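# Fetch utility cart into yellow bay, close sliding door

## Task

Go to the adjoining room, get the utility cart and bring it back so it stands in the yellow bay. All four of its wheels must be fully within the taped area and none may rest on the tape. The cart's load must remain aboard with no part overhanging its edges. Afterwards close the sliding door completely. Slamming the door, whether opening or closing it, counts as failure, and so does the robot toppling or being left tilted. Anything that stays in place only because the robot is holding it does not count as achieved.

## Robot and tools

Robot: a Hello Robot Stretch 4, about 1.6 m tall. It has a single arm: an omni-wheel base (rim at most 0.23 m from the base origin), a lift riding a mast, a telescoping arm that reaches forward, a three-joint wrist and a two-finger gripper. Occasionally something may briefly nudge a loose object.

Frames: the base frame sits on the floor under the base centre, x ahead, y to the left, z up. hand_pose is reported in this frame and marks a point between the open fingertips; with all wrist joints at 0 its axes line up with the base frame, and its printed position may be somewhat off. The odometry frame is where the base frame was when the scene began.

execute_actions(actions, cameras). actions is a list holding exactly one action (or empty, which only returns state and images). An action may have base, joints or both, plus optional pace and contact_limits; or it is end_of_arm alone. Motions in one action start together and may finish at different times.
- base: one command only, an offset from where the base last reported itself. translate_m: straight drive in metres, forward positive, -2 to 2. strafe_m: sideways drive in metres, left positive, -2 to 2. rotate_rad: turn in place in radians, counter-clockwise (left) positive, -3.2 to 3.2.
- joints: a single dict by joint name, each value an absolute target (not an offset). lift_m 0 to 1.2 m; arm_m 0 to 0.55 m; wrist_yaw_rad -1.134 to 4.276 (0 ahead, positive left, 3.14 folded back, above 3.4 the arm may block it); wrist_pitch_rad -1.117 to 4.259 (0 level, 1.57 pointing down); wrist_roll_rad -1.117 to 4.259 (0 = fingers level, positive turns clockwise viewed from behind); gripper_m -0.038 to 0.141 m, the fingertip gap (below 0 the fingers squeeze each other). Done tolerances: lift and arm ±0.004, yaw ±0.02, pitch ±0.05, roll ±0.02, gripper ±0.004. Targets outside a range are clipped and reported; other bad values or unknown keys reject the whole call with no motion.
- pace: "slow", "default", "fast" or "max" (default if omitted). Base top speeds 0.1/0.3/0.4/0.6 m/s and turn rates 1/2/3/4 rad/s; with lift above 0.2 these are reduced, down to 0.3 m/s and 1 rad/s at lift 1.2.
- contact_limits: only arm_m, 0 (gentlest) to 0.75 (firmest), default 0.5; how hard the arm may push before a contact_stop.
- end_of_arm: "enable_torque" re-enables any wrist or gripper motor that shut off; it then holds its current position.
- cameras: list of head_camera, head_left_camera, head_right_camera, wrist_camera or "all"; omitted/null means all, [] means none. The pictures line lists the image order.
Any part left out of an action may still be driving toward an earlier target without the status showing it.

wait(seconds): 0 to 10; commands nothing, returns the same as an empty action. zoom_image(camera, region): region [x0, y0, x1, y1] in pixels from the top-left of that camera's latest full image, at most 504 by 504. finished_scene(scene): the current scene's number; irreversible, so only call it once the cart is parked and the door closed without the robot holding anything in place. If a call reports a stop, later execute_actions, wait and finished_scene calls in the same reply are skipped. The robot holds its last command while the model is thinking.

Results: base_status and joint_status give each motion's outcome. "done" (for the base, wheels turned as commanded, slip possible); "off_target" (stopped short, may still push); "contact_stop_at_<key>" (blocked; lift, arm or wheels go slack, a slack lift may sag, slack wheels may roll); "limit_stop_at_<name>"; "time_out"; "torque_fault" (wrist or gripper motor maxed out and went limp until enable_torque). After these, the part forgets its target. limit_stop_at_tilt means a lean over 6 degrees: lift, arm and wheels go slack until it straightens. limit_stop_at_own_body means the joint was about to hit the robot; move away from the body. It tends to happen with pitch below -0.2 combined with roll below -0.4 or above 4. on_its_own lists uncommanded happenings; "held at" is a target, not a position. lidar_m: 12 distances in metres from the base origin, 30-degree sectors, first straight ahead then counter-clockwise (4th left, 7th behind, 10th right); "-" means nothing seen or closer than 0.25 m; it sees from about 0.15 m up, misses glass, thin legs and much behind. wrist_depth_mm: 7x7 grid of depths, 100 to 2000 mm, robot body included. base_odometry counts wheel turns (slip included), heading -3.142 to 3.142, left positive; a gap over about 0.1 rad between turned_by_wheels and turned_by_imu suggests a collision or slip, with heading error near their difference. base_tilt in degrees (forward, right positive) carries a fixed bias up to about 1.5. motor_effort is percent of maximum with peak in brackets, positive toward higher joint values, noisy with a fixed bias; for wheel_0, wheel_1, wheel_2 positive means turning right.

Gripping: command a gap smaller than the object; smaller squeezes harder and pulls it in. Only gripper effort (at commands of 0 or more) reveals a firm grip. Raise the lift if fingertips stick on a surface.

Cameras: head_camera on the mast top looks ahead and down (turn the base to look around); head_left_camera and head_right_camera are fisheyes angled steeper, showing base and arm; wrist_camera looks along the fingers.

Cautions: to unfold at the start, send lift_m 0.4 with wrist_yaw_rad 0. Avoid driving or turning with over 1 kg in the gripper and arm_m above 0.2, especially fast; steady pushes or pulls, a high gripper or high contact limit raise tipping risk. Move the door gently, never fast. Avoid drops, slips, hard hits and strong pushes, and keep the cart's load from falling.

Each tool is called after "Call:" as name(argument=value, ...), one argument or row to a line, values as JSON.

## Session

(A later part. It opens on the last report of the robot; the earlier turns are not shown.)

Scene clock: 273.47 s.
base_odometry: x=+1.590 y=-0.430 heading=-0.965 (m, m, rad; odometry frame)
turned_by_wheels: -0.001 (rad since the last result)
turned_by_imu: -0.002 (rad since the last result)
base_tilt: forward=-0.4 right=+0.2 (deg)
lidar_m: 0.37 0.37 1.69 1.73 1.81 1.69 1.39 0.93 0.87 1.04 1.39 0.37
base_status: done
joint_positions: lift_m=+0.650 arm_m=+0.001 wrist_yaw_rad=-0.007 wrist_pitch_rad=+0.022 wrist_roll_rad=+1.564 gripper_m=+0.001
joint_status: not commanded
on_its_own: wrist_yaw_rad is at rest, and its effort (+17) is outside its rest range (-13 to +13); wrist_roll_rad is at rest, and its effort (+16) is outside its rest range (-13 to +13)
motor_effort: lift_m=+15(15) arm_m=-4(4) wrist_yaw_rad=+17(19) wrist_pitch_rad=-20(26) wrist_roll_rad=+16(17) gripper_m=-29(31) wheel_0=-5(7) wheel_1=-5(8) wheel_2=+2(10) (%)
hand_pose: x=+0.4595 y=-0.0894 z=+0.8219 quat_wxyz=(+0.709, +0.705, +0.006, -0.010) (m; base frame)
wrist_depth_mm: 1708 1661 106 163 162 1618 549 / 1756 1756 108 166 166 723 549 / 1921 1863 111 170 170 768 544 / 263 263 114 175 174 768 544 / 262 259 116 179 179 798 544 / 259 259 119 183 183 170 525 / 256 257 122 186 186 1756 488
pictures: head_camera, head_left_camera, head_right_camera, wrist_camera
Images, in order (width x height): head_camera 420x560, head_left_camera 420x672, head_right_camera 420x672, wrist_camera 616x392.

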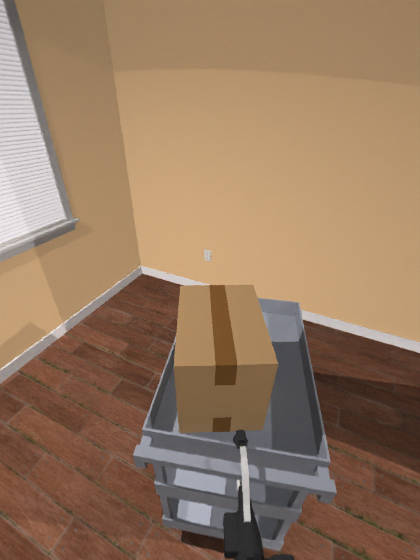

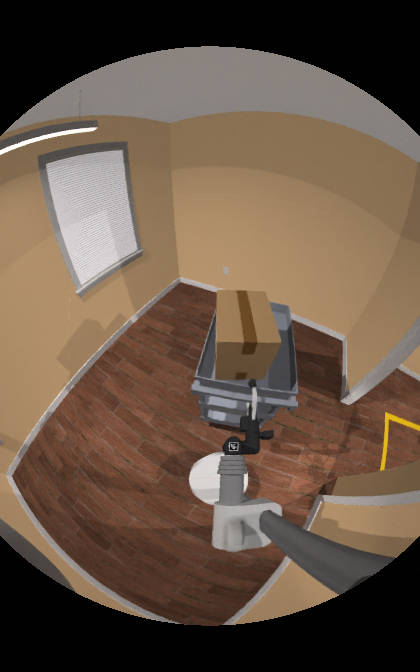

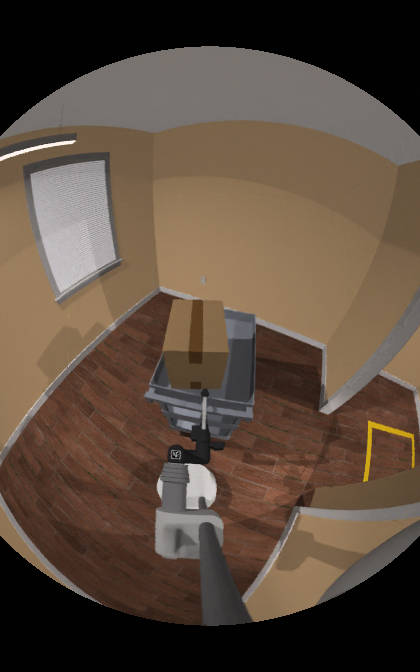

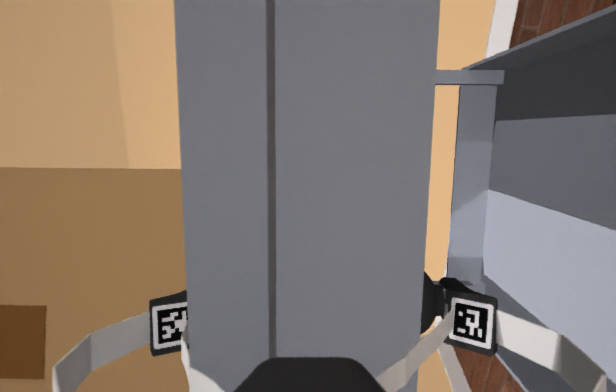

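Call:
execute_actions(
  actions=[
    {"base":{"strafe_m":-0.15},"pace":"slow"},
  ],
  cameras=[],
)

Call:
execute_actions(
  actions=[
    {"base":{"rotate_rad":0.2},"pace":"slow"},
  ],
  cameras=["head_camera","head_right_camera"],
)

Scene clock: 292.40 s.
base_odometry: x=+1.466 y=-0.516 heading=-0.964 (m, m, rad; odometry frame)
turned_by_wheels: +0.001 (rad since the last result)
turned_by_imu: +0.001 (rad since the last result)
base_tilt: forward=-0.5 right=+0.2 (deg)
lidar_m: 0.32 0.34 1.83 1.88 1.84 1.74 1.16 0.79 0.72 0.91 1.27 0.39
base_status: done
joint_positions: lift_m=+0.650 arm_m=+0.001 wrist_yaw_rad=+0.009 wrist_pitch_rad=+0.019 wrist_roll_rad=+1.578 gripper_m=+0.001
joint_status: not commanded
on_its_own: wrist_yaw_rad is at rest, and its effort (-28) is outside its rest range (-13 to +13); wrist_roll_rad is at rest, and its effort (-23) is outside its rest range (-13 to +13)
motor_effort: lift_m=+15(15) arm_m=-4(4) wrist_yaw_rad=-28(35) wrist_pitch_rad=-10(18) wrist_roll_rad=-23(24) gripper_m=-27(31) wheel_0=+7(12) wheel_1=-1(11) wheel_2=+2(2) (%)
hand_pose: x=+0.4608 y=-0.0848 z=+0.8229 quat_wxyz=(+0.705, +0.710, +0.010, -0.004) (m; base frame)
wrist_depth_mm: 1618 1576 127 188 187 1576 1255 / 1708 1661 126 187 186 1708 504 / 1863 1921 125 186 186 759 549 / 1921 1921 125 185 185 809 549 / 267 266 124 184 183 798 549 / 259 257 124 182 182 178 535 / 250 247 123 181 181 668 147
pictures: none
No camera images: the call's "cameras" was empty. Leave "cameras" out to get every camera's image.

Scene clock: 293.57 s.
base_odometry: x=+1.466 y=-0.515 heading=-0.766 (m, m, rad; odometry frame)
turned_by_wheels: +0.198 (rad since the last result)
turned_by_imu: +0.199 (rad since the last result)
base_tilt: forward=-0.4 right=+0.2 (deg)
lidar_m: 0.35 0.40 1.84 1.99 1.77 1.72 0.94 0.75 0.73 1.31 1.26 0.37
base_status: done
joint_positions: lift_m=+0.650 arm_m=+0.000 wrist_yaw_rad=-0.014 wrist_pitch_rad=+0.018 wrist_roll_rad=+1.564 gripper_m=+0.001
joint_status: not commanded
on_its_own: wrist_yaw_rad is at rest, and its effort (+39) is outside its rest range (-13 to +13); wrist_roll_rad is at rest, and its effort (+17) is outside its rest range (-13 to +13)
motor_effort: lift_m=+15(15) arm_m=-2(4) wrist_yaw_rad=+39(44) wrist_pitch_rad=-7(9) wrist_roll_rad=+17(23) gripper_m=-29(29) wheel_0=-5(8) wheel_1=-5(9) wheel_2=-10(13) (%)
hand_pose: x=+0.4586 y=-0.0915 z=+0.8232 quat_wxyz=(+0.709, +0.705, +0.001, -0.011) (m; base frame)
wrist_depth_mm: 1708 1661 101 155 155 1576 521 / 1808 1808 103 160 160 732 559 / 1921 1863 106 165 164 768 554 / 258 258 110 170 170 778 554 / 260 258 113 176 176 798 549 / 260 260 118 182 183 169 535 / 262 260 121 186 186 1808 488
pictures: head_camera, head_right_camera
Images, in order (width x height): head_camera 420x560, head_right_camera 420x672.

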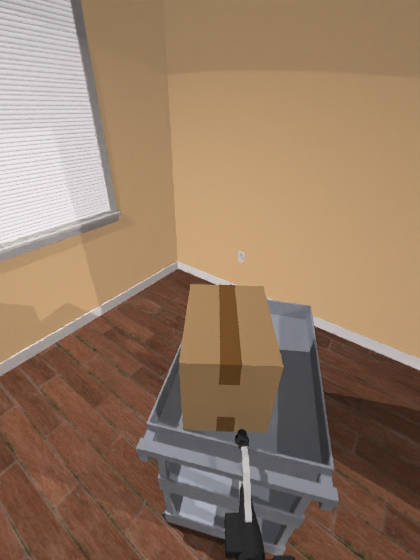

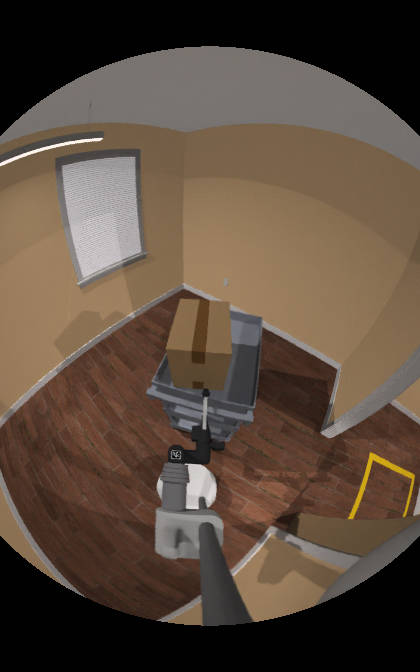

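Call:
execute_actions(
  actions=[
    {"base":{"rotate_rad":0.93},"pace":"slow"},
  ],
  cameras=["head_camera","head_right_camera"],
)

Scene clock: 305.30 s.
torque_fault: wrist_yaw_rad switched itself off since the last result.
base_odometry: x=+1.466 y=-0.515 heading=+0.164 (m, m, rad; odometry frame)
turned_by_wheels: +0.930 (rad since the last result)
turned_by_imu: +0.915 (rad since the last result)
base_tilt: forward=-0.4 right=+0.2 (deg)
lidar_m: 0.51 1.90 1.83 1.76 1.07 0.77 0.71 0.93 1.26 1.95 0.28 0.30
base_status: done
joint_positions: lift_m=+0.651 arm_m=+0.000 wrist_yaw_rad=-0.248 wrist_pitch_rad=-0.007 wrist_roll_rad=+1.570 gripper_m=+0.000
joint_status: not commanded
on_its_own: wrist_yaw_rad is off since a torque_fault, until you send "end_of_arm": "enable_torque" (your +0.000 is given up); wrist_pitch_rad is at rest, and its effort (+67) is outside its rest range (-23 to +23)
motor_effort: lift_m=+11(15) arm_m=-1(3) wrist_yaw_rad=-2(98) wrist_pitch_rad=+67(72) wrist_roll_rad=+0(18) gripper_m=-18(32) wheel_0=-1(22) wheel_1=-4(13) wheel_2=+0(17) (%)
hand_pose: x=+0.4293 y=-0.1555 z=+0.8310 quat_wxyz=(+0.702, +0.701, -0.090, -0.085) (m; base frame)
wrist_depth_mm: - - - - - - - / - - - 106 107 106 530 / - - - 125 124 122 512 / 307 - - 156 154 1708 1397 / 1808 - - 193 203 1618 1430 / 1661 1661 - 195 195 379 373 / 1708 1576 1576 110 1618 1576 1397
pictures: head_camera, head_right_camera
Images, in order (width x height): head_camera 420x560, head_right_camera 420x672.

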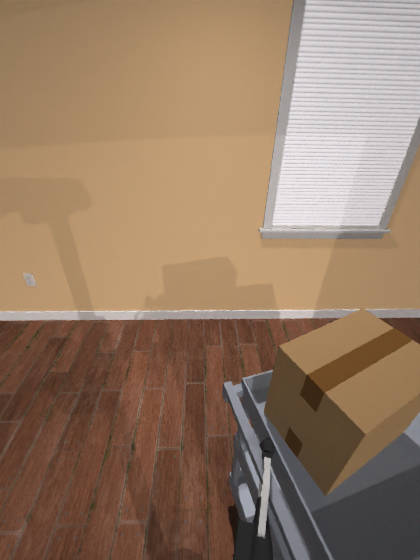

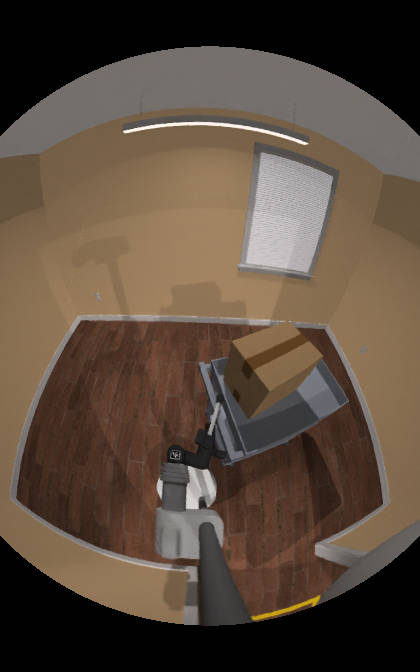

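Call:
execute_actions(
  actions=[
    {"joints":{"gripper_m":0.11}},
  ],
  cameras=[],
)

Call:
execute_actions(
  actions=[
    {"base":{"translate_m":-0.2},"pace":"slow"},
  ],
  cameras=[],
)

Call:
execute_actions(
  actions=[
    {"end_of_arm":"enable_torque"},
  ],
)

Scene clock: 318.93 s.
base_odometry: x=+1.466 y=-0.515 heading=+0.164 (m, m, rad; odometry frame)
turned_by_wheels: +0.000 (rad since the last result)
turned_by_imu: -0.001 (rad since the last result)
base_tilt: forward=-0.4 right=+0.1 (deg)
lidar_m: 0.51 1.89 1.83 1.75 1.06 0.77 0.70 0.90 1.26 1.96 0.27 0.31
base_status: not commanded
joint_positions: lift_m=+0.650 arm_m=+0.000 wrist_yaw_rad=-0.183 wrist_pitch_rad=+0.014 wrist_roll_rad=+1.570 gripper_m=+0.110
joint_status: all done
on_its_own: wrist_yaw_rad is off since a torque_fault, until you send "end_of_arm": "enable_torque" (your +0.000 is given up)
motor_effort: lift_m=+12(12) arm_m=-1(1) wrist_yaw_rad=-2(2) wrist_pitch_rad=+6(69) wrist_roll_rad=+1(2) gripper_m=-3(11) wheel_0=+2(1) wheel_1=-3(4) wheel_2=+0(0) (%)
hand_pose: x=+0.4388 y=-0.1384 z=+0.8246 quat_wxyz=(+0.704, +0.704, -0.059, -0.070) (m; base frame)
wrist_depth_mm: - - - 104 104 105 549 / - - - 118 117 121 517 / - - - 145 144 1708 488 / 340 - - 188 186 1756 459 / 1756 1661 - 248 320 1661 427 / 1618 1576 148 362 357 377 1229 / 1618 1576 1618 147 1537 1576 1281
pictures: none
No camera images: the call's "cameras" was empty. Leave "cameras" out to get every camera's image.

Scene clock: 322.20 s.
base_odometry: x=+1.269 y=-0.548 heading=+0.164 (m, m, rad; odometry frame)
turned_by_wheels: +0.000 (rad since the last result)
turned_by_imu: -0.001 (rad since the last result)
base_tilt: forward=-0.3 right=+0.2 (deg)
lidar_m: 0.56 2.10 1.87 1.75 0.78 0.57 0.52 0.69 1.17 1.95 0.60 0.39
base_status: done
joint_positions: lift_m=+0.650 arm_m=+0.000 wrist_yaw_rad=-0.151 wrist_pitch_rad=+0.018 wrist_roll_rad=+1.570 gripper_m=+0.110
joint_status: not commanded
on_its_own: wrist_yaw_rad is off since a torque_fault, until you send "end_of_arm": "enable_torque" (your +0.000 is given up)
motor_effort: lift_m=+13(13) arm_m=-1(1) wrist_yaw_rad=-2(2) wrist_pitch_rad=-4(7) wrist_roll_rad=+1(1) gripper_m=+1(2) wheel_0=-2(4) wheel_1=-3(7) wheel_2=+2(7) (%)
hand_pose: x=+0.4431 y=-0.1298 z=+0.8235 quat_wxyz=(+0.705, +0.705, -0.047, -0.060) (m; base frame)
wrist_depth_mm: - 430 415 190 190 198 342 / - 373 359 179 201 208 349 / 1983 397 368 165 276 707 554 / 1983 500 462 195 1921 1863 549 / 1863 1808 1808 410 580 591 535 / 1921 1863 200 1863 1756 1576 1281 / 1808 1808 1756 147 1756 1708 1336
pictures: none
No camera images: the call's "cameras" was empty. Leave "cameras" out to get every camera's image.

Scene clock: 322.50 s.
base_odometry: x=+1.269 y=-0.548 heading=+0.164 (m, m, rad; odometry frame)
turned_by_wheels: +0.000 (rad since the last result)
turned_by_imu: +0.000 (rad since the last result)
base_tilt: forward=-0.4 right=+0.2 (deg)
lidar_m: 0.54 2.10 1.83 1.76 0.79 0.54 0.51 0.70 1.18 1.95 0.62 0.41
base_status: not commanded
joint_positions: lift_m=+0.650 arm_m=+0.000 wrist_yaw_rad=-0.151 wrist_pitch_rad=+0.018 wrist_roll_rad=+1.570 gripper_m=+0.110
joint_status: not commanded
end_of_arm: enable_torque: each motor that was off is on again
on_its_own: wrist_yaw_rad is held at -0.151, not at your +0.000, since a torque_fault
motor_effort: lift_m=+13(13) arm_m=-1(1) wrist_yaw_rad=-2(2) wrist_pitch_rad=-7(7) wrist_roll_rad=+1(0) gripper_m=-2(3) wheel_0=-2(2) wheel_1=-3(4) wheel_2=+2(2) (%)
hand_pose: x=+0.4431 y=-0.1298 z=+0.8235 quat_wxyz=(+0.705, +0.705, -0.047, -0.060) (m; base frame)
wrist_depth_mm: - 430 415 190 190 197 345 / 1983 373 364 180 200 208 345 / 1863 392 368 164 276 707 554 / 1863 496 455 196 1756 1808 559 / 1863 1921 1863 415 585 591 535 / 1756 1808 200 1863 1756 1537 1308 / 1756 1921 1863 147 1808 1756 1281
pictures: head_camera, head_left_camera, head_right_camera, wrist_camera
Images, in order (width x height): head_camera 420x560, head_left_camera 420x672, head_right_camera 420x672, wrist_camera 616x392.

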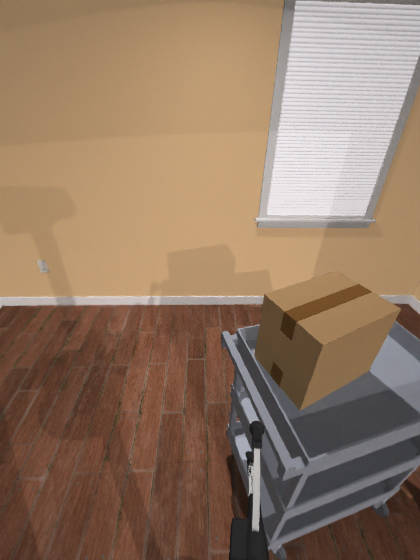

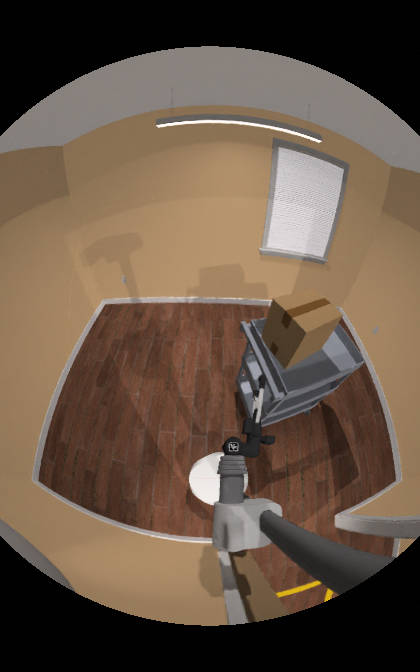

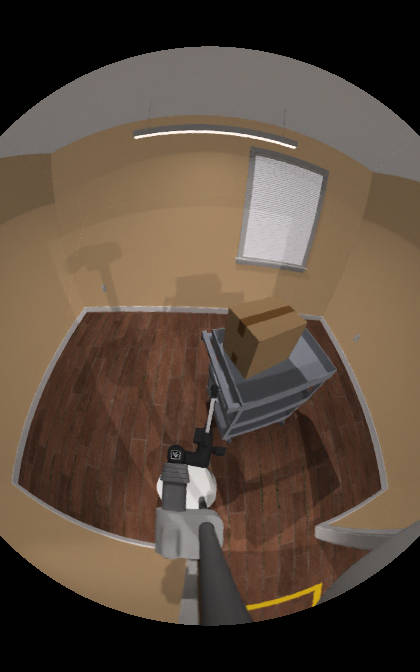

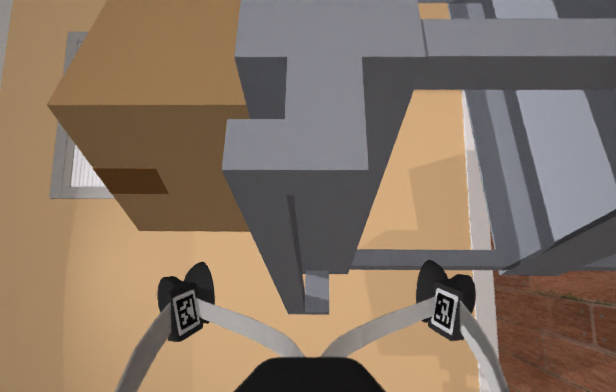

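Call:
execute_actions(
  actions=[
    {"base":{"strafe_m":0.45},"joints":{"wrist_yaw_rad":0}},
  ],
  cameras=[],
)

Call:
execute_actions(
  actions=[
    {"base":{"translate_m":0.35}},
  ],
  cameras=[],
)

Call:
execute_actions(
  actions=[
    {"base":{"rotate_rad":-1.07}},
  ],
  cameras=["head_camera","wrist_camera"],
)

Scene clock: 343.03 s.
base_odometry: x=+1.196 y=-0.104 heading=+0.164 (m, m, rad; odometry frame)
turned_by_wheels: +0.000 (rad since the last result)
turned_by_imu: -0.004 (rad since the last result)
base_tilt: forward=-0.4 right=+0.2 (deg)
lidar_m: 2.02 1.89 1.36 1.30 0.80 0.56 0.53 0.56 0.97 2.10 0.73 0.80
base_status: done
joint_positions: lift_m=+0.650 arm_m=+0.000 wrist_yaw_rad=+0.000 wrist_pitch_rad=+0.018 wrist_roll_rad=+1.570 gripper_m=+0.110
joint_status: all done
motor_effort: lift_m=+14(14) arm_m=-1(1) wrist_yaw_rad=-2(1) wrist_pitch_rad=-5(7) wrist_roll_rad=+1(1) gripper_m=-2(1) wheel_0=+1(7) wheel_1=+0(13) wheel_2=+0(1) (%)
hand_pose: x=+0.4595 y=-0.0875 z=+0.8234 quat_wxyz=(+0.707, +0.707, +0.006, -0.006) (m; base frame)
wrist_depth_mm: 1863 1983 1921 1863 1921 1808 1281 / 1863 1921 1921 1863 1863 1921 1255 / 1808 1863 1921 1863 1808 1808 1281 / 1863 1863 1863 1808 1863 1808 1281 / 1863 1863 1863 1808 1863 1808 1281 / 1983 1808 202 1921 1921 1576 1308 / 1921 1863 1921 147 1921 1863 1308
pictures: none
No camera images: the call's "cameras" was empty. Leave "cameras" out to get every camera's image.

Scene clock: 345.67 s.
base_odometry: x=+1.541 y=-0.047 heading=+0.164 (m, m, rad; odometry frame)
turned_by_wheels: +0.000 (rad since the last result)
turned_by_imu: -0.001 (rad since the last result)
base_tilt: forward=-0.4 right=+0.2 (deg)
lidar_m: 1.68 1.74 1.38 1.31 1.29 0.92 0.89 0.90 1.75 0.59 0.60 1.76
base_status: done
joint_positions: lift_m=+0.650 arm_m=+0.000 wrist_yaw_rad=+0.000 wrist_pitch_rad=+0.018 wrist_roll_rad=+1.570 gripper_m=+0.110
joint_status: not commanded
motor_effort: lift_m=+14(14) arm_m=-1(1) wrist_yaw_rad=-2(2) wrist_pitch_rad=-5(3) wrist_roll_rad=+1(1) gripper_m=-2(1) wheel_0=+1(5) wheel_1=+2(8) wheel_2=+0(11) (%)
hand_pose: x=+0.4595 y=-0.0874 z=+0.8234 quat_wxyz=(+0.707, +0.707, +0.006, -0.006) (m; base frame)
wrist_depth_mm: 1537 1499 1464 1537 1537 1537 1255 / 1499 1499 1537 1537 1499 1464 1281 / 1499 1576 1537 1464 1499 1499 1308 / 1537 1537 1499 1499 1499 1499 1281 / 1537 1499 1464 1499 1464 1499 1308 / 1499 1499 201 1537 1464 1430 1281 / 1464 1499 1430 147 1430 1464 1281
pictures: none
No camera images: the call's "cameras" was empty. Leave "cameras" out to get every camera's image.

Scene clock: 347.40 s.
base_odometry: x=+1.541 y=-0.047 heading=-0.906 (m, m, rad; odometry frame)
turned_by_wheels: -1.070 (rad since the last result)
turned_by_imu: -1.077 (rad since the last result)
base_tilt: forward=-0.4 right=+0.2 (deg)
lidar_m: 0.60 1.78 1.67 1.74 1.38 1.30 1.35 0.94 0.89 0.93 1.72 0.61
base_status: done
joint_positions: lift_m=+0.650 arm_m=+0.000 wrist_yaw_rad=+0.000 wrist_pitch_rad=+0.018 wrist_roll_rad=+1.570 gripper_m=+0.110
joint_status: not commanded
motor_effort: lift_m=+14(14) arm_m=-1(1) wrist_yaw_rad=-2(2) wrist_pitch_rad=-4(7) wrist_roll_rad=+1(1) gripper_m=-2(1) wheel_0=-1(5) wheel_1=+1(10) wheel_2=+1(7) (%)
hand_pose: x=+0.4595 y=-0.0874 z=+0.8234 quat_wxyz=(+0.707, +0.707, +0.006, -0.006) (m; base frame)
wrist_depth_mm: - - - 336 1983 1808 1255 / - - - 402 960 715 535 / - - - 413 - 820 569 / - 517 512 424 - 820 549 / - 521 517 436 1060 820 504 / - 521 200 452 452 676 462 / - - 1983 147 - 627 466
pictures: head_camera, wrist_camera
Images, in order (width x height): head_camera 420x560, wrist_camera 616x392.

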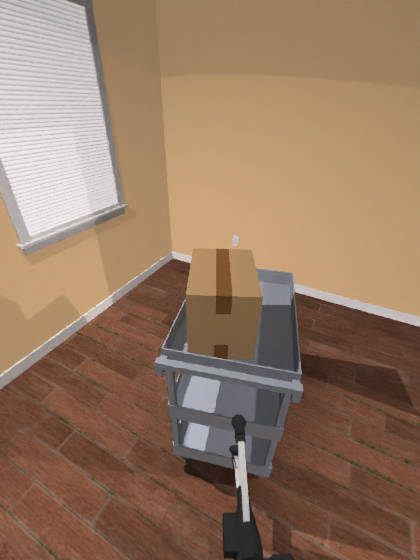

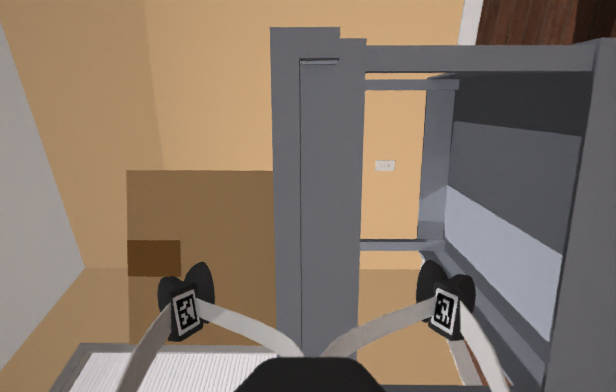

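Call:
execute_actions(
  actions=[
    {"base":{"translate_m":0.25},"pace":"slow"},
  ],
  cameras=[],
)

Call:
execute_actions(
  actions=[
    {"joints":{"gripper_m":0.0}},
  ],
  cameras=["wrist_camera"],
)

Call:
execute_actions(
  actions=[
    {"base":{"strafe_m":-0.2},"pace":"slow"},
  ],
  cameras=[],
)

Call:
execute_actions(
  actions=[
    {"base":{"rotate_rad":0.2},"pace":"slow"},
  ],
  cameras=["head_camera","head_right_camera"],
)

Scene clock: 365.77 s.
base_odometry: x=+1.695 y=-0.243 heading=-0.906 (m, m, rad; odometry frame)
turned_by_wheels: +0.000 (rad since the last result)
turned_by_imu: -0.003 (rad since the last result)
base_tilt: forward=-0.4 right=+0.2 (deg)
lidar_m: 0.38 0.43 1.57 1.62 1.61 1.53 1.53 1.05 0.99 1.01 1.61 0.39
base_status: done
joint_positions: lift_m=+0.650 arm_m=+0.000 wrist_yaw_rad=-0.003 wrist_pitch_rad=+0.013 wrist_roll_rad=+1.570 gripper_m=+0.110
joint_status: not commanded
motor_effort: lift_m=+14(14) arm_m=-1(1) wrist_yaw_rad=+6(11) wrist_pitch_rad=+7(8) wrist_roll_rad=+2(1) gripper_m=+3(5) wheel_0=+4(4) wheel_1=+4(3) wheel_2=-7(9) (%)
hand_pose: x=+0.4593 y=-0.0883 z=+0.8248 quat_wxyz=(+0.707, +0.707, +0.004, -0.006) (m; base frame)
wrist_depth_mm: 1808 1863 121 175 175 1756 521 / 1983 1921 125 180 181 768 554 / - - 129 186 187 788 564 / 279 279 134 193 193 798 559 / 282 282 139 199 201 809 554 / 282 281 144 206 204 627 554 / 283 283 150 146 216 1708 517
pictures: none
No camera images: the call's "cameras" was empty. Leave "cameras" out to get every camera's image.

Scene clock: 367.70 s.
base_odometry: x=+1.695 y=-0.244 heading=-0.905 (m, m, rad; odometry frame)
turned_by_wheels: +0.000 (rad since the last result)
turned_by_imu: +0.000 (rad since the last result)
base_tilt: forward=-0.3 right=+0.2 (deg)
lidar_m: 0.32 0.40 1.54 1.61 1.60 1.53 1.54 1.06 1.01 1.03 1.63 0.36
base_status: not commanded
joint_positions: lift_m=+0.650 arm_m=+0.000 wrist_yaw_rad=+0.002 wrist_pitch_rad=+0.022 wrist_roll_rad=+1.569 gripper_m=+0.001
joint_status: all done
motor_effort: lift_m=+14(14) arm_m=-1(1) wrist_yaw_rad=-9(12) wrist_pitch_rad=-19(25) wrist_roll_rad=+2(5) gripper_m=-30(29) wheel_0=+0(4) wheel_1=+1(4) wheel_2=+3(7) (%)
hand_pose: x=+0.4597 y=-0.0867 z=+0.8221 quat_wxyz=(+0.708, +0.706, +0.009, -0.007) (m; base frame)
wrist_depth_mm: 1863 1756 100 156 155 707 539 / 1983 1921 103 160 161 741 549 / - - 106 166 165 750 544 / 255 253 110 172 171 798 554 / 255 255 114 177 177 778 544 / 257 255 118 184 185 174 530 / 260 258 122 188 187 1756 469
pictures: wrist_camera
Images, in order (width x height): wrist_camera 616x392.

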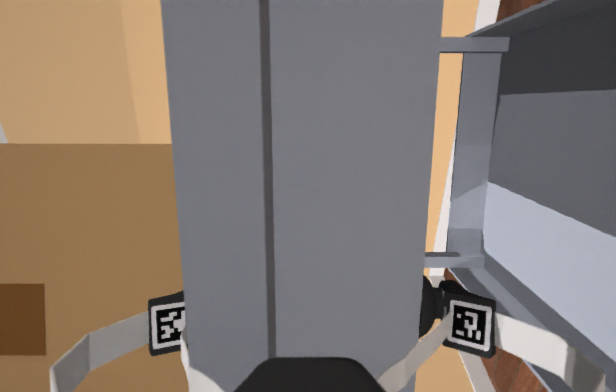

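Scene clock: 370.83 s.
base_odometry: x=+1.538 y=-0.367 heading=-0.905 (m, m, rad; odometry frame)
turned_by_wheels: +0.001 (rad since the last result)
turned_by_imu: +0.002 (rad since the last result)
base_tilt: forward=-0.4 right=+0.1 (deg)
lidar_m: 0.33 0.33 1.72 1.78 1.71 1.61 1.25 0.88 0.83 1.00 1.42 0.40
base_status: done
joint_positions: lift_m=+0.650 arm_m=+0.000 wrist_yaw_rad=+0.012 wrist_pitch_rad=+0.020 wrist_roll_rad=+1.577 gripper_m=+0.001
joint_status: not commanded
on_its_own: wrist_yaw_rad is at rest, and its effort (-37) is outside its rest range (-13 to +13); wrist_roll_rad is at rest, and its effort (-21) is outside its rest range (-13 to +13)
motor_effort: lift_m=+14(14) arm_m=-1(1) wrist_yaw_rad=-37(40) wrist_pitch_rad=-10(20) wrist_roll_rad=-21(21) gripper_m=-28(35) wheel_0=+8(11) wheel_1=+0(8) wheel_2=+2(2) (%)
hand_pose: x=+0.4605 y=-0.0839 z=+0.8228 quat_wxyz=(+0.705, +0.709, +0.011, -0.003) (m; base frame)
wrist_depth_mm: 1708 1708 135 196 197 1661 1336 / 1863 1921 133 193 194 1756 508 / 1983 1983 131 192 192 788 549 / 278 278 131 190 190 798 549 / 267 266 129 188 188 768 554 / 258 257 127 186 185 176 539 / 248 244 127 184 184 668 147
pictures: none
No camera images: the call's "cameras" was empty. Leave "cameras" out to get every camera's image.

Scene clock: 372.00 s.
base_odometry: x=+1.538 y=-0.367 heading=-0.706 (m, m, rad; odometry frame)
turned_by_wheels: +0.199 (rad since the last result)
turned_by_imu: +0.199 (rad since the last result)
base_tilt: forward=-0.4 right=+0.2 (deg)
lidar_m: 0.35 0.41 1.73 1.93 1.64 1.62 1.05 0.84 0.83 1.43 1.43 0.38
base_status: done
joint_positions: lift_m=+0.650 arm_m=+0.000 wrist_yaw_rad=-0.010 wrist_pitch_rad=+0.018 wrist_roll_rad=+1.566 gripper_m=+0.001
joint_status: not commanded
on_its_own: wrist_yaw_rad is at rest, and its effort (+27) is outside its rest range (-13 to +13)
motor_effort: lift_m=+14(14) arm_m=-1(1) wrist_yaw_rad=+27(48) wrist_pitch_rad=-5(13) wrist_roll_rad=+12(21) gripper_m=-30(27) wheel_0=-5(9) wheel_1=-3(7) wheel_2=-6(12) (%)
hand_pose: x=+0.4586 y=-0.0903 z=+0.8233 quat_wxyz=(+0.709, +0.705, +0.003, -0.010) (m; base frame)
wrist_depth_mm: 1921 1808 106 162 161 1661 517 / 1983 - 108 165 165 750 554 / - - 111 170 170 778 554 / 259 257 114 173 174 788 559 / 258 257 117 178 180 798 554 / 258 258 121 183 184 168 535 / 258 257 124 146 187 1708 488
pictures: head_camera, head_right_camera
Images, in order (width x height): head_camera 420x560, head_right_camera 420x672.

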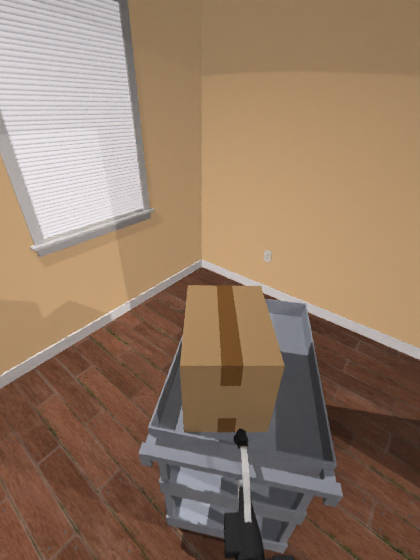

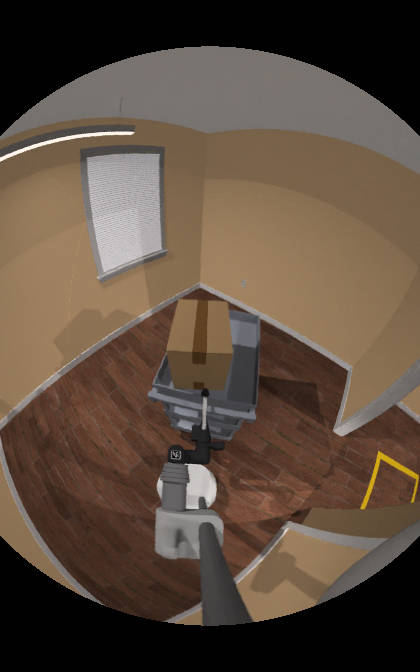

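Call:
execute_actions(
  actions=[
    {"base":{"strafe_m":-0.17},"pace":"slow"},
  ],
  cameras=[],
)

Call:
execute_actions(
  actions=[
    {"base":{"rotate_rad":0.22},"pace":"slow"},
  ],
  cameras=[],
)

Call:
execute_actions(
  actions=[
    {"base":{"strafe_m":-0.17},"pace":"slow"},
  ],
  cameras=[],
)

Call:
execute_actions(
  actions=[
    {"base":{"rotate_rad":0.22},"pace":"slow"},
  ],
  cameras=["head_camera","head_right_camera"],
)

Scene clock: 385.33 s.
base_odometry: x=+1.428 y=-0.496 heading=-0.705 (m, m, rad; odometry frame)
turned_by_wheels: +0.001 (rad since the last result)
turned_by_imu: +0.001 (rad since the last result)
base_tilt: forward=-0.4 right=+0.2 (deg)
lidar_m: 0.32 0.37 1.86 2.08 1.75 1.73 0.88 0.71 0.70 1.29 1.28 0.39
base_status: done
joint_positions: lift_m=+0.650 arm_m=+0.000 wrist_yaw_rad=+0.013 wrist_pitch_rad=+0.018 wrist_roll_rad=+1.577 gripper_m=+0.001
joint_status: not commanded
on_its_own: wrist_yaw_rad is at rest, and its effort (-39) is outside its rest range (-13 to +13); wrist_roll_rad is at rest, and its effort (-20) is outside its rest range (-13 to +13)
motor_effort: lift_m=+14(14) arm_m=-1(1) wrist_yaw_rad=-39(39) wrist_pitch_rad=-9(7) wrist_roll_rad=-20(20) gripper_m=-28(28) wheel_0=+9(10) wheel_1=-1(8) wheel_2=+3(6) (%)
hand_pose: x=+0.4606 y=-0.0837 z=+0.8232 quat_wxyz=(+0.705, +0.709, +0.011, -0.002) (m; base frame)
wrist_depth_mm: 1708 1661 132 193 193 1661 1308 / 1863 1921 131 191 190 1808 508 / - - 130 190 190 768 554 / 276 277 129 188 189 788 549 / 267 267 128 187 187 788 554 / 258 257 127 186 186 176 535 / 250 246 126 185 183 676 147
pictures: none
No camera images: the call's "cameras" was empty. Leave "cameras" out to get every camera's image.

Scene clock: 386.57 s.
base_odometry: x=+1.428 y=-0.496 heading=-0.486 (m, m, rad; odometry frame)
turned_by_wheels: +0.219 (rad since the last result)
turned_by_imu: +0.219 (rad since the last result)
base_tilt: forward=-0.4 right=+0.2 (deg)
lidar_m: 0.36 0.43 1.87 1.90 1.71 1.21 0.78 0.70 0.74 1.26 1.90 0.37
base_status: done
joint_positions: lift_m=+0.650 arm_m=+0.000 wrist_yaw_rad=-0.009 wrist_pitch_rad=+0.018 wrist_roll_rad=+1.568 gripper_m=+0.001
joint_status: not commanded
on_its_own: wrist_yaw_rad is at rest, and its effort (+24) is outside its rest range (-13 to +13)
motor_effort: lift_m=+14(14) arm_m=-1(1) wrist_yaw_rad=+24(51) wrist_pitch_rad=-6(10) wrist_roll_rad=+6(20) gripper_m=-28(29) wheel_0=-4(10) wheel_1=-4(10) wheel_2=-8(13) (%)
hand_pose: x=+0.4587 y=-0.0901 z=+0.8234 quat_wxyz=(+0.708, +0.706, +0.003, -0.010) (m; base frame)
wrist_depth_mm: 1921 1921 101 155 154 707 544 / - - 103 160 160 723 559 / - - 107 166 165 778 554 / 256 256 111 172 171 788 549 / 259 258 115 178 179 759 549 / 260 258 119 185 184 170 539 / 262 262 124 150 189 1661 469
pictures: none
No camera images: the call's "cameras" was empty. Leave "cameras" out to get every camera's image.

Scene clock: 389.40 s.
base_odometry: x=+1.349 y=-0.646 heading=-0.486 (m, m, rad; odometry frame)
turned_by_wheels: +0.000 (rad since the last result)
turned_by_imu: +0.001 (rad since the last result)
base_tilt: forward=-0.4 right=+0.2 (deg)
lidar_m: 0.34 0.36 2.01 2.04 1.87 1.02 0.64 0.58 0.74 1.06 1.61 0.40
base_status: done
joint_positions: lift_m=+0.650 arm_m=+0.000 wrist_yaw_rad=+0.011 wrist_pitch_rad=+0.021 wrist_roll_rad=+1.574 gripper_m=+0.001
joint_status: not commanded
on_its_own: wrist_yaw_rad is at rest, and its effort (-33) is outside its rest range (-13 to +13)
motor_effort: lift_m=+14(14) arm_m=-1(1) wrist_yaw_rad=-33(36) wrist_pitch_rad=-18(19) wrist_roll_rad=-12(13) gripper_m=-34(33) wheel_0=+4(9) wheel_1=-2(9) wheel_2=+5(4) (%)
hand_pose: x=+0.4604 y=-0.0843 z=+0.8224 quat_wxyz=(+0.706, +0.708, +0.011, -0.004) (m; base frame)
wrist_depth_mm: 1756 1708 127 187 187 1756 1336 / 1983 1983 127 187 187 1863 508 / - - 128 186 187 778 544 / 273 272 128 188 187 809 549 / 265 265 127 188 187 798 544 / 258 259 128 188 186 175 535 / 253 248 128 188 187 661 484
pictures: none
No camera images: the call's "cameras" was empty. Leave "cameras" out to get every camera's image.

Scene clock: 390.63 s.
base_odometry: x=+1.349 y=-0.646 heading=-0.267 (m, m, rad; odometry frame)
turned_by_wheels: +0.219 (rad since the last result)
turned_by_imu: +0.219 (rad since the last result)
base_tilt: forward=-0.4 right=+0.1 (deg)
lidar_m: 0.37 0.43 2.10 1.91 1.84 0.80 0.61 0.57 2.48 1.12 1.85 0.34
base_status: done
joint_positions: lift_m=+0.650 arm_m=+0.000 wrist_yaw_rad=-0.009 wrist_pitch_rad=+0.018 wrist_roll_rad=+1.568 gripper_m=+0.001
joint_status: not commanded
on_its_own: wrist_yaw_rad is at rest, and its effort (+23) is outside its rest range (-13 to +13)
motor_effort: lift_m=+14(14) arm_m=-1(1) wrist_yaw_rad=+23(49) wrist_pitch_rad=-6(16) wrist_roll_rad=+6(12) gripper_m=-28(29) wheel_0=-6(10) wheel_1=-4(9) wheel_2=-7(13) (%)
hand_pose: x=+0.4588 y=-0.0899 z=+0.8234 quat_wxyz=(+0.708, +0.706, +0.003, -0.009) (m; base frame)
wrist_depth_mm: - - - 148 147 676 554 / - - - 154 153 732 554 / 250 250 102 160 160 768 554 / 254 252 106 168 168 778 554 / 259 257 111 177 177 768 559 / 264 263 117 185 185 168 535 / 267 267 123 148 191 1708 452
pictures: head_camera, head_right_camera
Images, in order (width x height): head_camera 420x560, head_right_camera 420x672.

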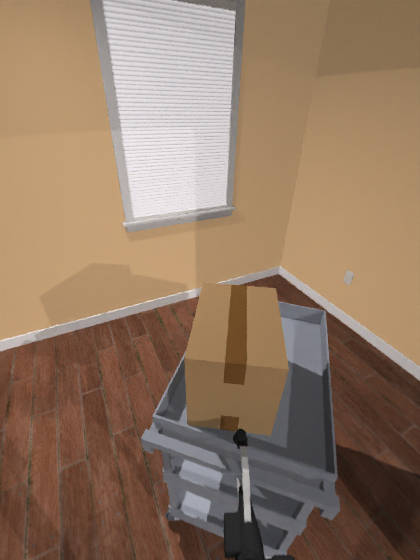

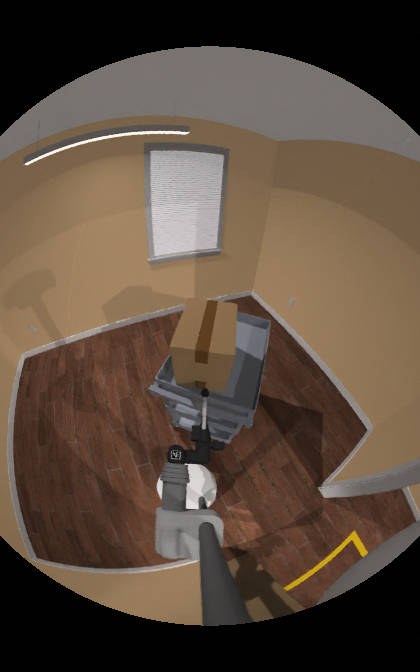

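Call:
execute_actions(
  actions=[
    {"base":{"translate_m":0.15},"pace":"slow"},
  ],
  cameras=[],
)

Call:
execute_actions(
  actions=[
    {"base":{"strafe_m":-0.17},"pace":"slow"},
  ],
  cameras=[],
)

Call:
execute_actions(
  actions=[
    {"base":{"rotate_rad":0.22},"pace":"slow"},
  ],
  cameras=[],
)

Call:
execute_actions(
  actions=[
    {"base":{"strafe_m":-0.17},"pace":"slow"},
  ],
  cameras=[],
)

Call:
execute_actions(
  actions=[
    {"base":{"rotate_rad":0.22},"pace":"slow"},
  ],
  cameras=["head_camera","head_right_camera","head_left_camera"],
)

Scene clock: 404.50 s.
base_odometry: x=+1.493 y=-0.686 heading=-0.267 (m, m, rad; odometry frame)
turned_by_wheels: +0.000 (rad since the last result)
turned_by_imu: -0.003 (rad since the last result)
base_tilt: forward=-0.4 right=+0.3 (deg)
lidar_m: 0.35 0.43 1.95 1.97 1.93 0.98 0.74 0.75 1.14 1.15 1.77 0.34
base_status: done
joint_positions: lift_m=+0.650 arm_m=+0.000 wrist_yaw_rad=-0.005 wrist_pitch_rad=+0.019 wrist_roll_rad=+1.569 gripper_m=+0.001
joint_status: not commanded
motor_effort: lift_m=+14(14) arm_m=-1(1) wrist_yaw_rad=+13(25) wrist_pitch_rad=-10(11) wrist_roll_rad=+2(6) gripper_m=-29(29) wheel_0=-1(3) wheel_1=+3(3) wheel_2=-6(14) (%)
hand_pose: x=+0.4591 y=-0.0890 z=+0.8231 quat_wxyz=(+0.708, +0.706, +0.005, -0.009) (m; base frame)
wrist_depth_mm: - 1921 103 159 158 1661 512 / - - 106 163 163 759 554 / - - 110 169 168 778 549 / 258 259 113 175 174 788 554 / 259 259 117 180 180 788 554 / 259 259 121 186 186 170 539 / 264 260 125 191 190 1537 480
pictures: none
No camera images: the call's "cameras" was empty. Leave "cameras" out to get every camera's image.

Scene clock: 407.37 s.
base_odometry: x=+1.448 y=-0.850 heading=-0.267 (m, m, rad; odometry frame)
turned_by_wheels: +0.001 (rad since the last result)
turned_by_imu: +0.002 (rad since the last result)
base_tilt: forward=-0.3 right=+0.3 (deg)
lidar_m: 0.34 0.33 2.06 2.11 2.03 0.87 0.69 0.77 0.95 1.06 1.63 0.40
base_status: done
joint_positions: lift_m=+0.650 arm_m=+0.000 wrist_yaw_rad=+0.012 wrist_pitch_rad=+0.021 wrist_roll_rad=+1.575 gripper_m=+0.001
joint_status: not commanded
on_its_own: wrist_yaw_rad is at rest, and its effort (-36) is outside its rest range (-13 to +13); wrist_roll_rad is at rest, and its effort (-15) is outside its rest range (-13 to +13)
motor_effort: lift_m=+14(14) arm_m=-1(1) wrist_yaw_rad=-36(39) wrist_pitch_rad=-15(15) wrist_roll_rad=-15(15) gripper_m=-30(32) wheel_0=+5(12) wheel_1=+0(4) wheel_2=+3(4) (%)
hand_pose: x=+0.4605 y=-0.0840 z=+0.8224 quat_wxyz=(+0.705, +0.709, +0.012, -0.003) (m; base frame)
wrist_depth_mm: 1808 1863 135 196 197 1756 1308 / - - 135 195 195 1863 500 / - - 134 194 193 750 549 / 279 279 133 191 192 798 544 / 268 268 132 191 191 798 544 / 262 258 131 190 190 176 530 / 253 249 130 189 188 668 484
pictures: none
No camera images: the call's "cameras" was empty. Leave "cameras" out to get every camera's image.

Scene clock: 408.60 s.
base_odometry: x=+1.448 y=-0.850 heading=-0.048 (m, m, rad; odometry frame)
turned_by_wheels: +0.219 (rad since the last result)
turned_by_imu: +0.219 (rad since the last result)
base_tilt: forward=-0.3 right=+0.1 (deg)
lidar_m: 0.36 0.41 2.26 2.09 1.26 0.75 0.70 2.82 0.97 1.47 1.65 0.36
base_status: done
joint_positions: lift_m=+0.650 arm_m=+0.000 wrist_yaw_rad=-0.009 wrist_pitch_rad=+0.019 wrist_roll_rad=+1.566 gripper_m=+0.001
joint_status: not commanded
on_its_own: wrist_yaw_rad is at rest, and its effort (+24) is outside its rest range (-13 to +13)
motor_effort: lift_m=+14(14) arm_m=-1(1) wrist_yaw_rad=+24(54) wrist_pitch_rad=-8(15) wrist_roll_rad=+10(16) gripper_m=-29(31) wheel_0=-5(9) wheel_1=-3(11) wheel_2=-6(12) (%)
hand_pose: x=+0.4588 y=-0.0900 z=+0.8230 quat_wxyz=(+0.709, +0.705, +0.004, -0.010) (m; base frame)
wrist_depth_mm: - - 105 160 160 1661 517 / 1983 1921 108 165 164 750 554 / 1863 1983 111 171 170 768 554 / 259 260 115 176 176 788 554 / 262 260 119 182 181 798 549 / 263 262 124 188 188 170 535 / 264 263 127 192 191 1661 473
pictures: none
No camera images: the call's "cameras" was empty. Leave "cameras" out to get every camera's image.

Scene clock: 411.43 s.
base_odometry: x=+1.440 y=-1.020 heading=-0.048 (m, m, rad; odometry frame)
turned_by_wheels: +0.000 (rad since the last result)
turned_by_imu: +0.002 (rad since the last result)
base_tilt: forward=-0.4 right=+0.2 (deg)
lidar_m: 0.35 0.35 2.32 2.26 1.20 0.77 0.79 2.77 0.83 1.42 1.46 0.40
base_status: done
joint_positions: lift_m=+0.650 arm_m=+0.000 wrist_yaw_rad=+0.011 wrist_pitch_rad=+0.022 wrist_roll_rad=+1.575 gripper_m=+0.001
joint_status: not commanded
on_its_own: wrist_yaw_rad is at rest, and its effort (-33) is outside its rest range (-13 to +13); wrist_roll_rad is at rest, and its effort (-15) is outside its rest range (-13 to +13)
motor_effort: lift_m=+14(14) arm_m=-1(1) wrist_yaw_rad=-33(37) wrist_pitch_rad=-19(16) wrist_roll_rad=-15(14) gripper_m=-30(35) wheel_0=+6(10) wheel_1=-2(5) wheel_2=+3(4) (%)
hand_pose: x=+0.4605 y=-0.0843 z=+0.8223 quat_wxyz=(+0.706, +0.708, +0.011, -0.004) (m; base frame)
wrist_depth_mm: - - 132 192 191 1983 1366 / - - 132 193 191 1921 500 / 1921 1921 132 191 191 759 544 / 276 276 131 190 191 788 544 / 270 270 131 191 191 798 549 / 262 259 131 191 190 174 530 / 253 252 131 190 190 634 484
pictures: none
No camera images: the call's "cameras" was empty. Leave "cameras" out to get every camera's image.

Scene clock: 412.67 s.
base_odometry: x=+1.440 y=-1.020 heading=+0.171 (m, m, rad; odometry frame)
turned_by_wheels: +0.219 (rad since the last result)
turned_by_imu: +0.219 (rad since the last result)
base_tilt: forward=-0.4 right=+0.3 (deg)
lidar_m: 0.38 0.42 2.33 2.23 0.92 0.74 2.79 0.82 0.92 1.45 1.52 0.36
base_status: done
joint_positions: lift_m=+0.650 arm_m=+0.000 wrist_yaw_rad=-0.011 wrist_pitch_rad=+0.019 wrist_roll_rad=+1.565 gripper_m=+0.001
joint_status: not commanded
on_its_own: wrist_yaw_rad is at rest, and its effort (+30) is outside its rest range (-13 to +13); wrist_roll_rad is at rest, and its effort (+15) is outside its rest range (-13 to +13)
motor_effort: lift_m=+14(14) arm_m=-1(1) wrist_yaw_rad=+30(50) wrist_pitch_rad=-13(17) wrist_roll_rad=+15(16) gripper_m=-28(29) wheel_0=-6(11) wheel_1=-4(5) wheel_2=-7(12) (%)
hand_pose: x=+0.4586 y=-0.0906 z=+0.8230 quat_wxyz=(+0.709, +0.705, +0.003, -0.011) (m; base frame)
wrist_depth_mm: 1863 1756 101 156 156 691 544 / 1756 1863 104 162 161 750 554 / 257 255 108 168 167 768 554 / 258 259 113 175 174 778 549 / 262 263 118 181 181 788 549 / 265 264 123 189 189 169 525 / 268 267 128 195 194 1661 459
pictures: head_camera, head_left_camera, head_right_camera
Images, in order (width x height): head_camera 420x560, head_left_camera 420x672, head_right_camera 420x672.

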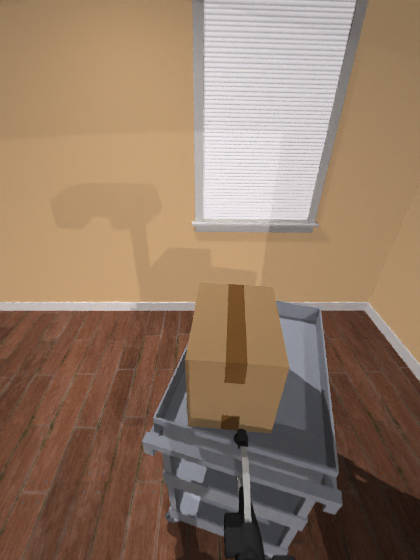

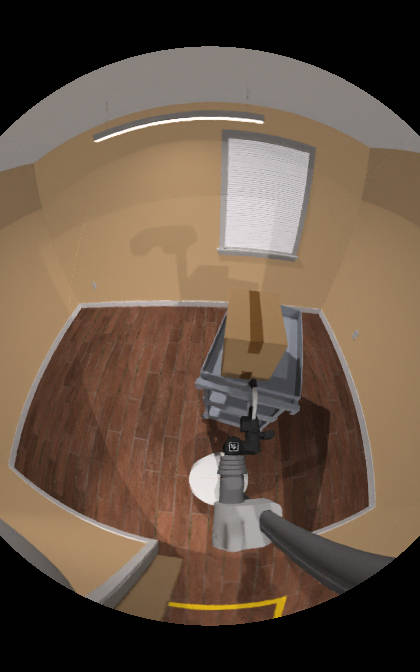

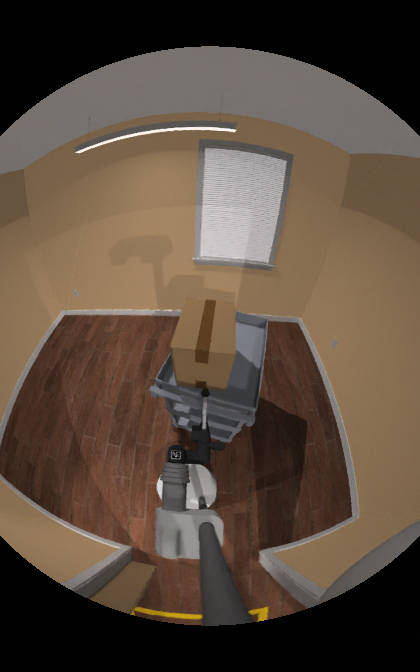

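Call:
execute_actions(
  actions=[
    {"base":{"strafe_m":0.06},"pace":"slow"},
  ],
  cameras=[],
)

Call:
execute_actions(
  actions=[
    {"base":{"translate_m":-0.7},"pace":"slow"},
  ],
)

Scene clock: 423.67 s.
base_odometry: x=+1.430 y=-0.961 heading=+0.170 (m, m, rad; odometry frame)
turned_by_wheels: -0.001 (rad since the last result)
turned_by_imu: -0.003 (rad since the last result)
base_tilt: forward=-0.4 right=+0.2 (deg)
lidar_m: 0.38 0.46 2.29 2.16 0.92 0.72 0.78 0.86 0.91 1.52 1.59 0.36
base_status: done
joint_positions: lift_m=+0.650 arm_m=+0.000 wrist_yaw_rad=-0.013 wrist_pitch_rad=+0.019 wrist_roll_rad=+1.564 gripper_m=+0.001
joint_status: not commanded
on_its_own: wrist_yaw_rad is at rest, and its effort (+35) is outside its rest range (-13 to +13); wrist_roll_rad is at rest, and its effort (+15) is outside its rest range (-13 to +13)
motor_effort: lift_m=+14(14) arm_m=-1(2) wrist_yaw_rad=+35(41) wrist_pitch_rad=-8(11) wrist_roll_rad=+15(16) gripper_m=-28(32) wheel_0=-8(12) wheel_1=+0(0) wheel_2=-4(5) (%)
hand_pose: x=+0.4584 y=-0.0911 z=+0.8230 quat_wxyz=(+0.709, +0.705, +0.002, -0.011) (m; base frame)
wrist_depth_mm: 1863 1863 - 149 148 699 559 / 1863 1808 - 156 155 732 549 / 252 252 104 163 163 759 554 / 256 256 109 173 172 798 554 / 263 262 115 181 182 741 549 / 267 265 122 189 190 169 530 / 273 273 128 154 197 1756 449
pictures: none
No camera images: the call's "cameras" was empty. Leave "cameras" out to get every camera's image.

Scene clock: 431.93 s.
base_odometry: x=+0.740 y=-1.080 heading=+0.170 (m, m, rad; odometry frame)
turned_by_wheels: +0.000 (rad since the last result)
turned_by_imu: +0.003 (rad since the last result)
base_tilt: forward=-0.4 right=+0.2 (deg)
lidar_m: 0.33 0.31 2.28 0.32 0.25 2.16 2.06 2.17 1.58 0.57 1.59 0.42
base_status: done
joint_positions: lift_m=+0.650 arm_m=+0.000 wrist_yaw_rad=+0.008 wrist_pitch_rad=+0.022 wrist_roll_rad=+1.572 gripper_m=+0.001
joint_status: not commanded
on_its_own: wrist_yaw_rad is at rest, and its effort (-25) is outside its rest range (-13 to +13)
motor_effort: lift_m=+15(15) arm_m=-1(1) wrist_yaw_rad=-25(35) wrist_pitch_rad=-19(18) wrist_roll_rad=-6(16) gripper_m=-29(35) wheel_0=-3(23) wheel_1=+1(8) wheel_2=+7(21) (%)
hand_pose: x=+0.4602 y=-0.0851 z=+0.8221 quat_wxyz=(+0.707, +0.708, +0.011, -0.005) (m; base frame)
wrist_depth_mm: - - - 235 253 1661 1182 / - - 166 229 231 1921 1255 / - - 161 222 224 1921 530 / - - 156 215 218 750 549 / 287 287 152 209 211 798 539 / 273 271 146 202 202 173 535 / 258 253 142 198 196 759 480
pictures: head_camera, head_left_camera, head_right_camera, wrist_camera
Images, in order (width x height): head_camera 420x560, head_left_camera 420x672, head_right_camera 420x672, wrist_camera 616x392.

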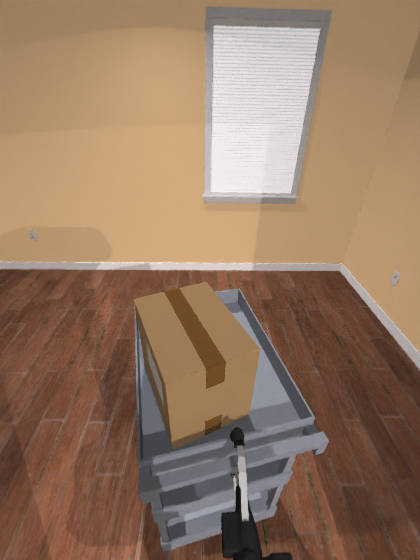

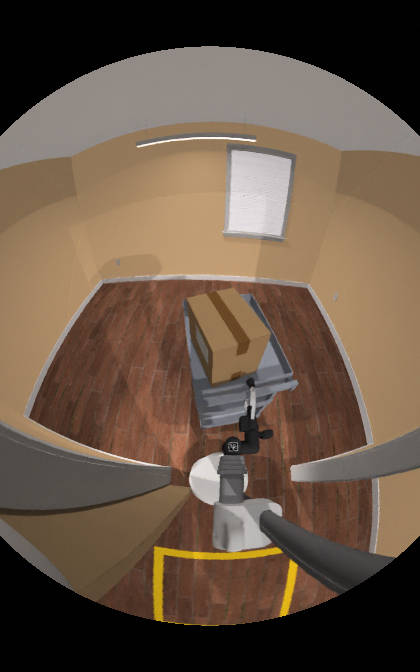

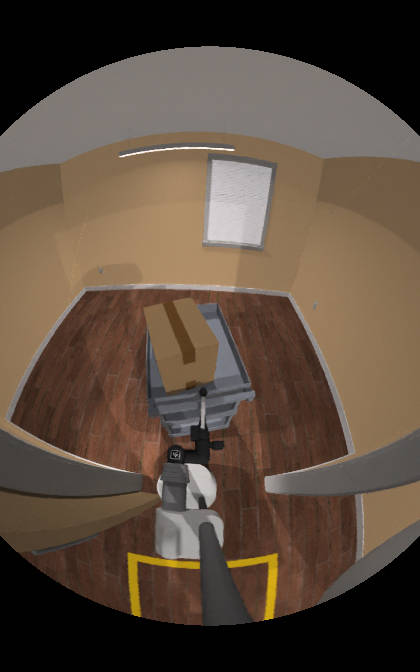

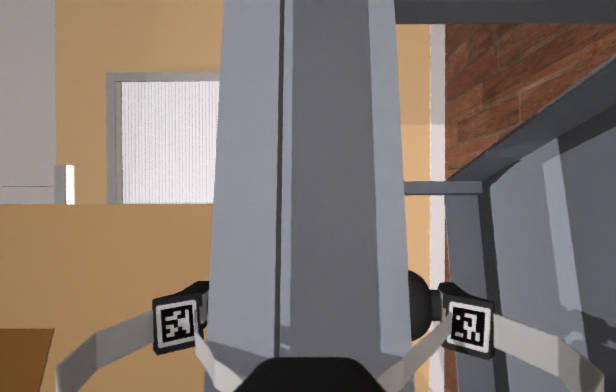

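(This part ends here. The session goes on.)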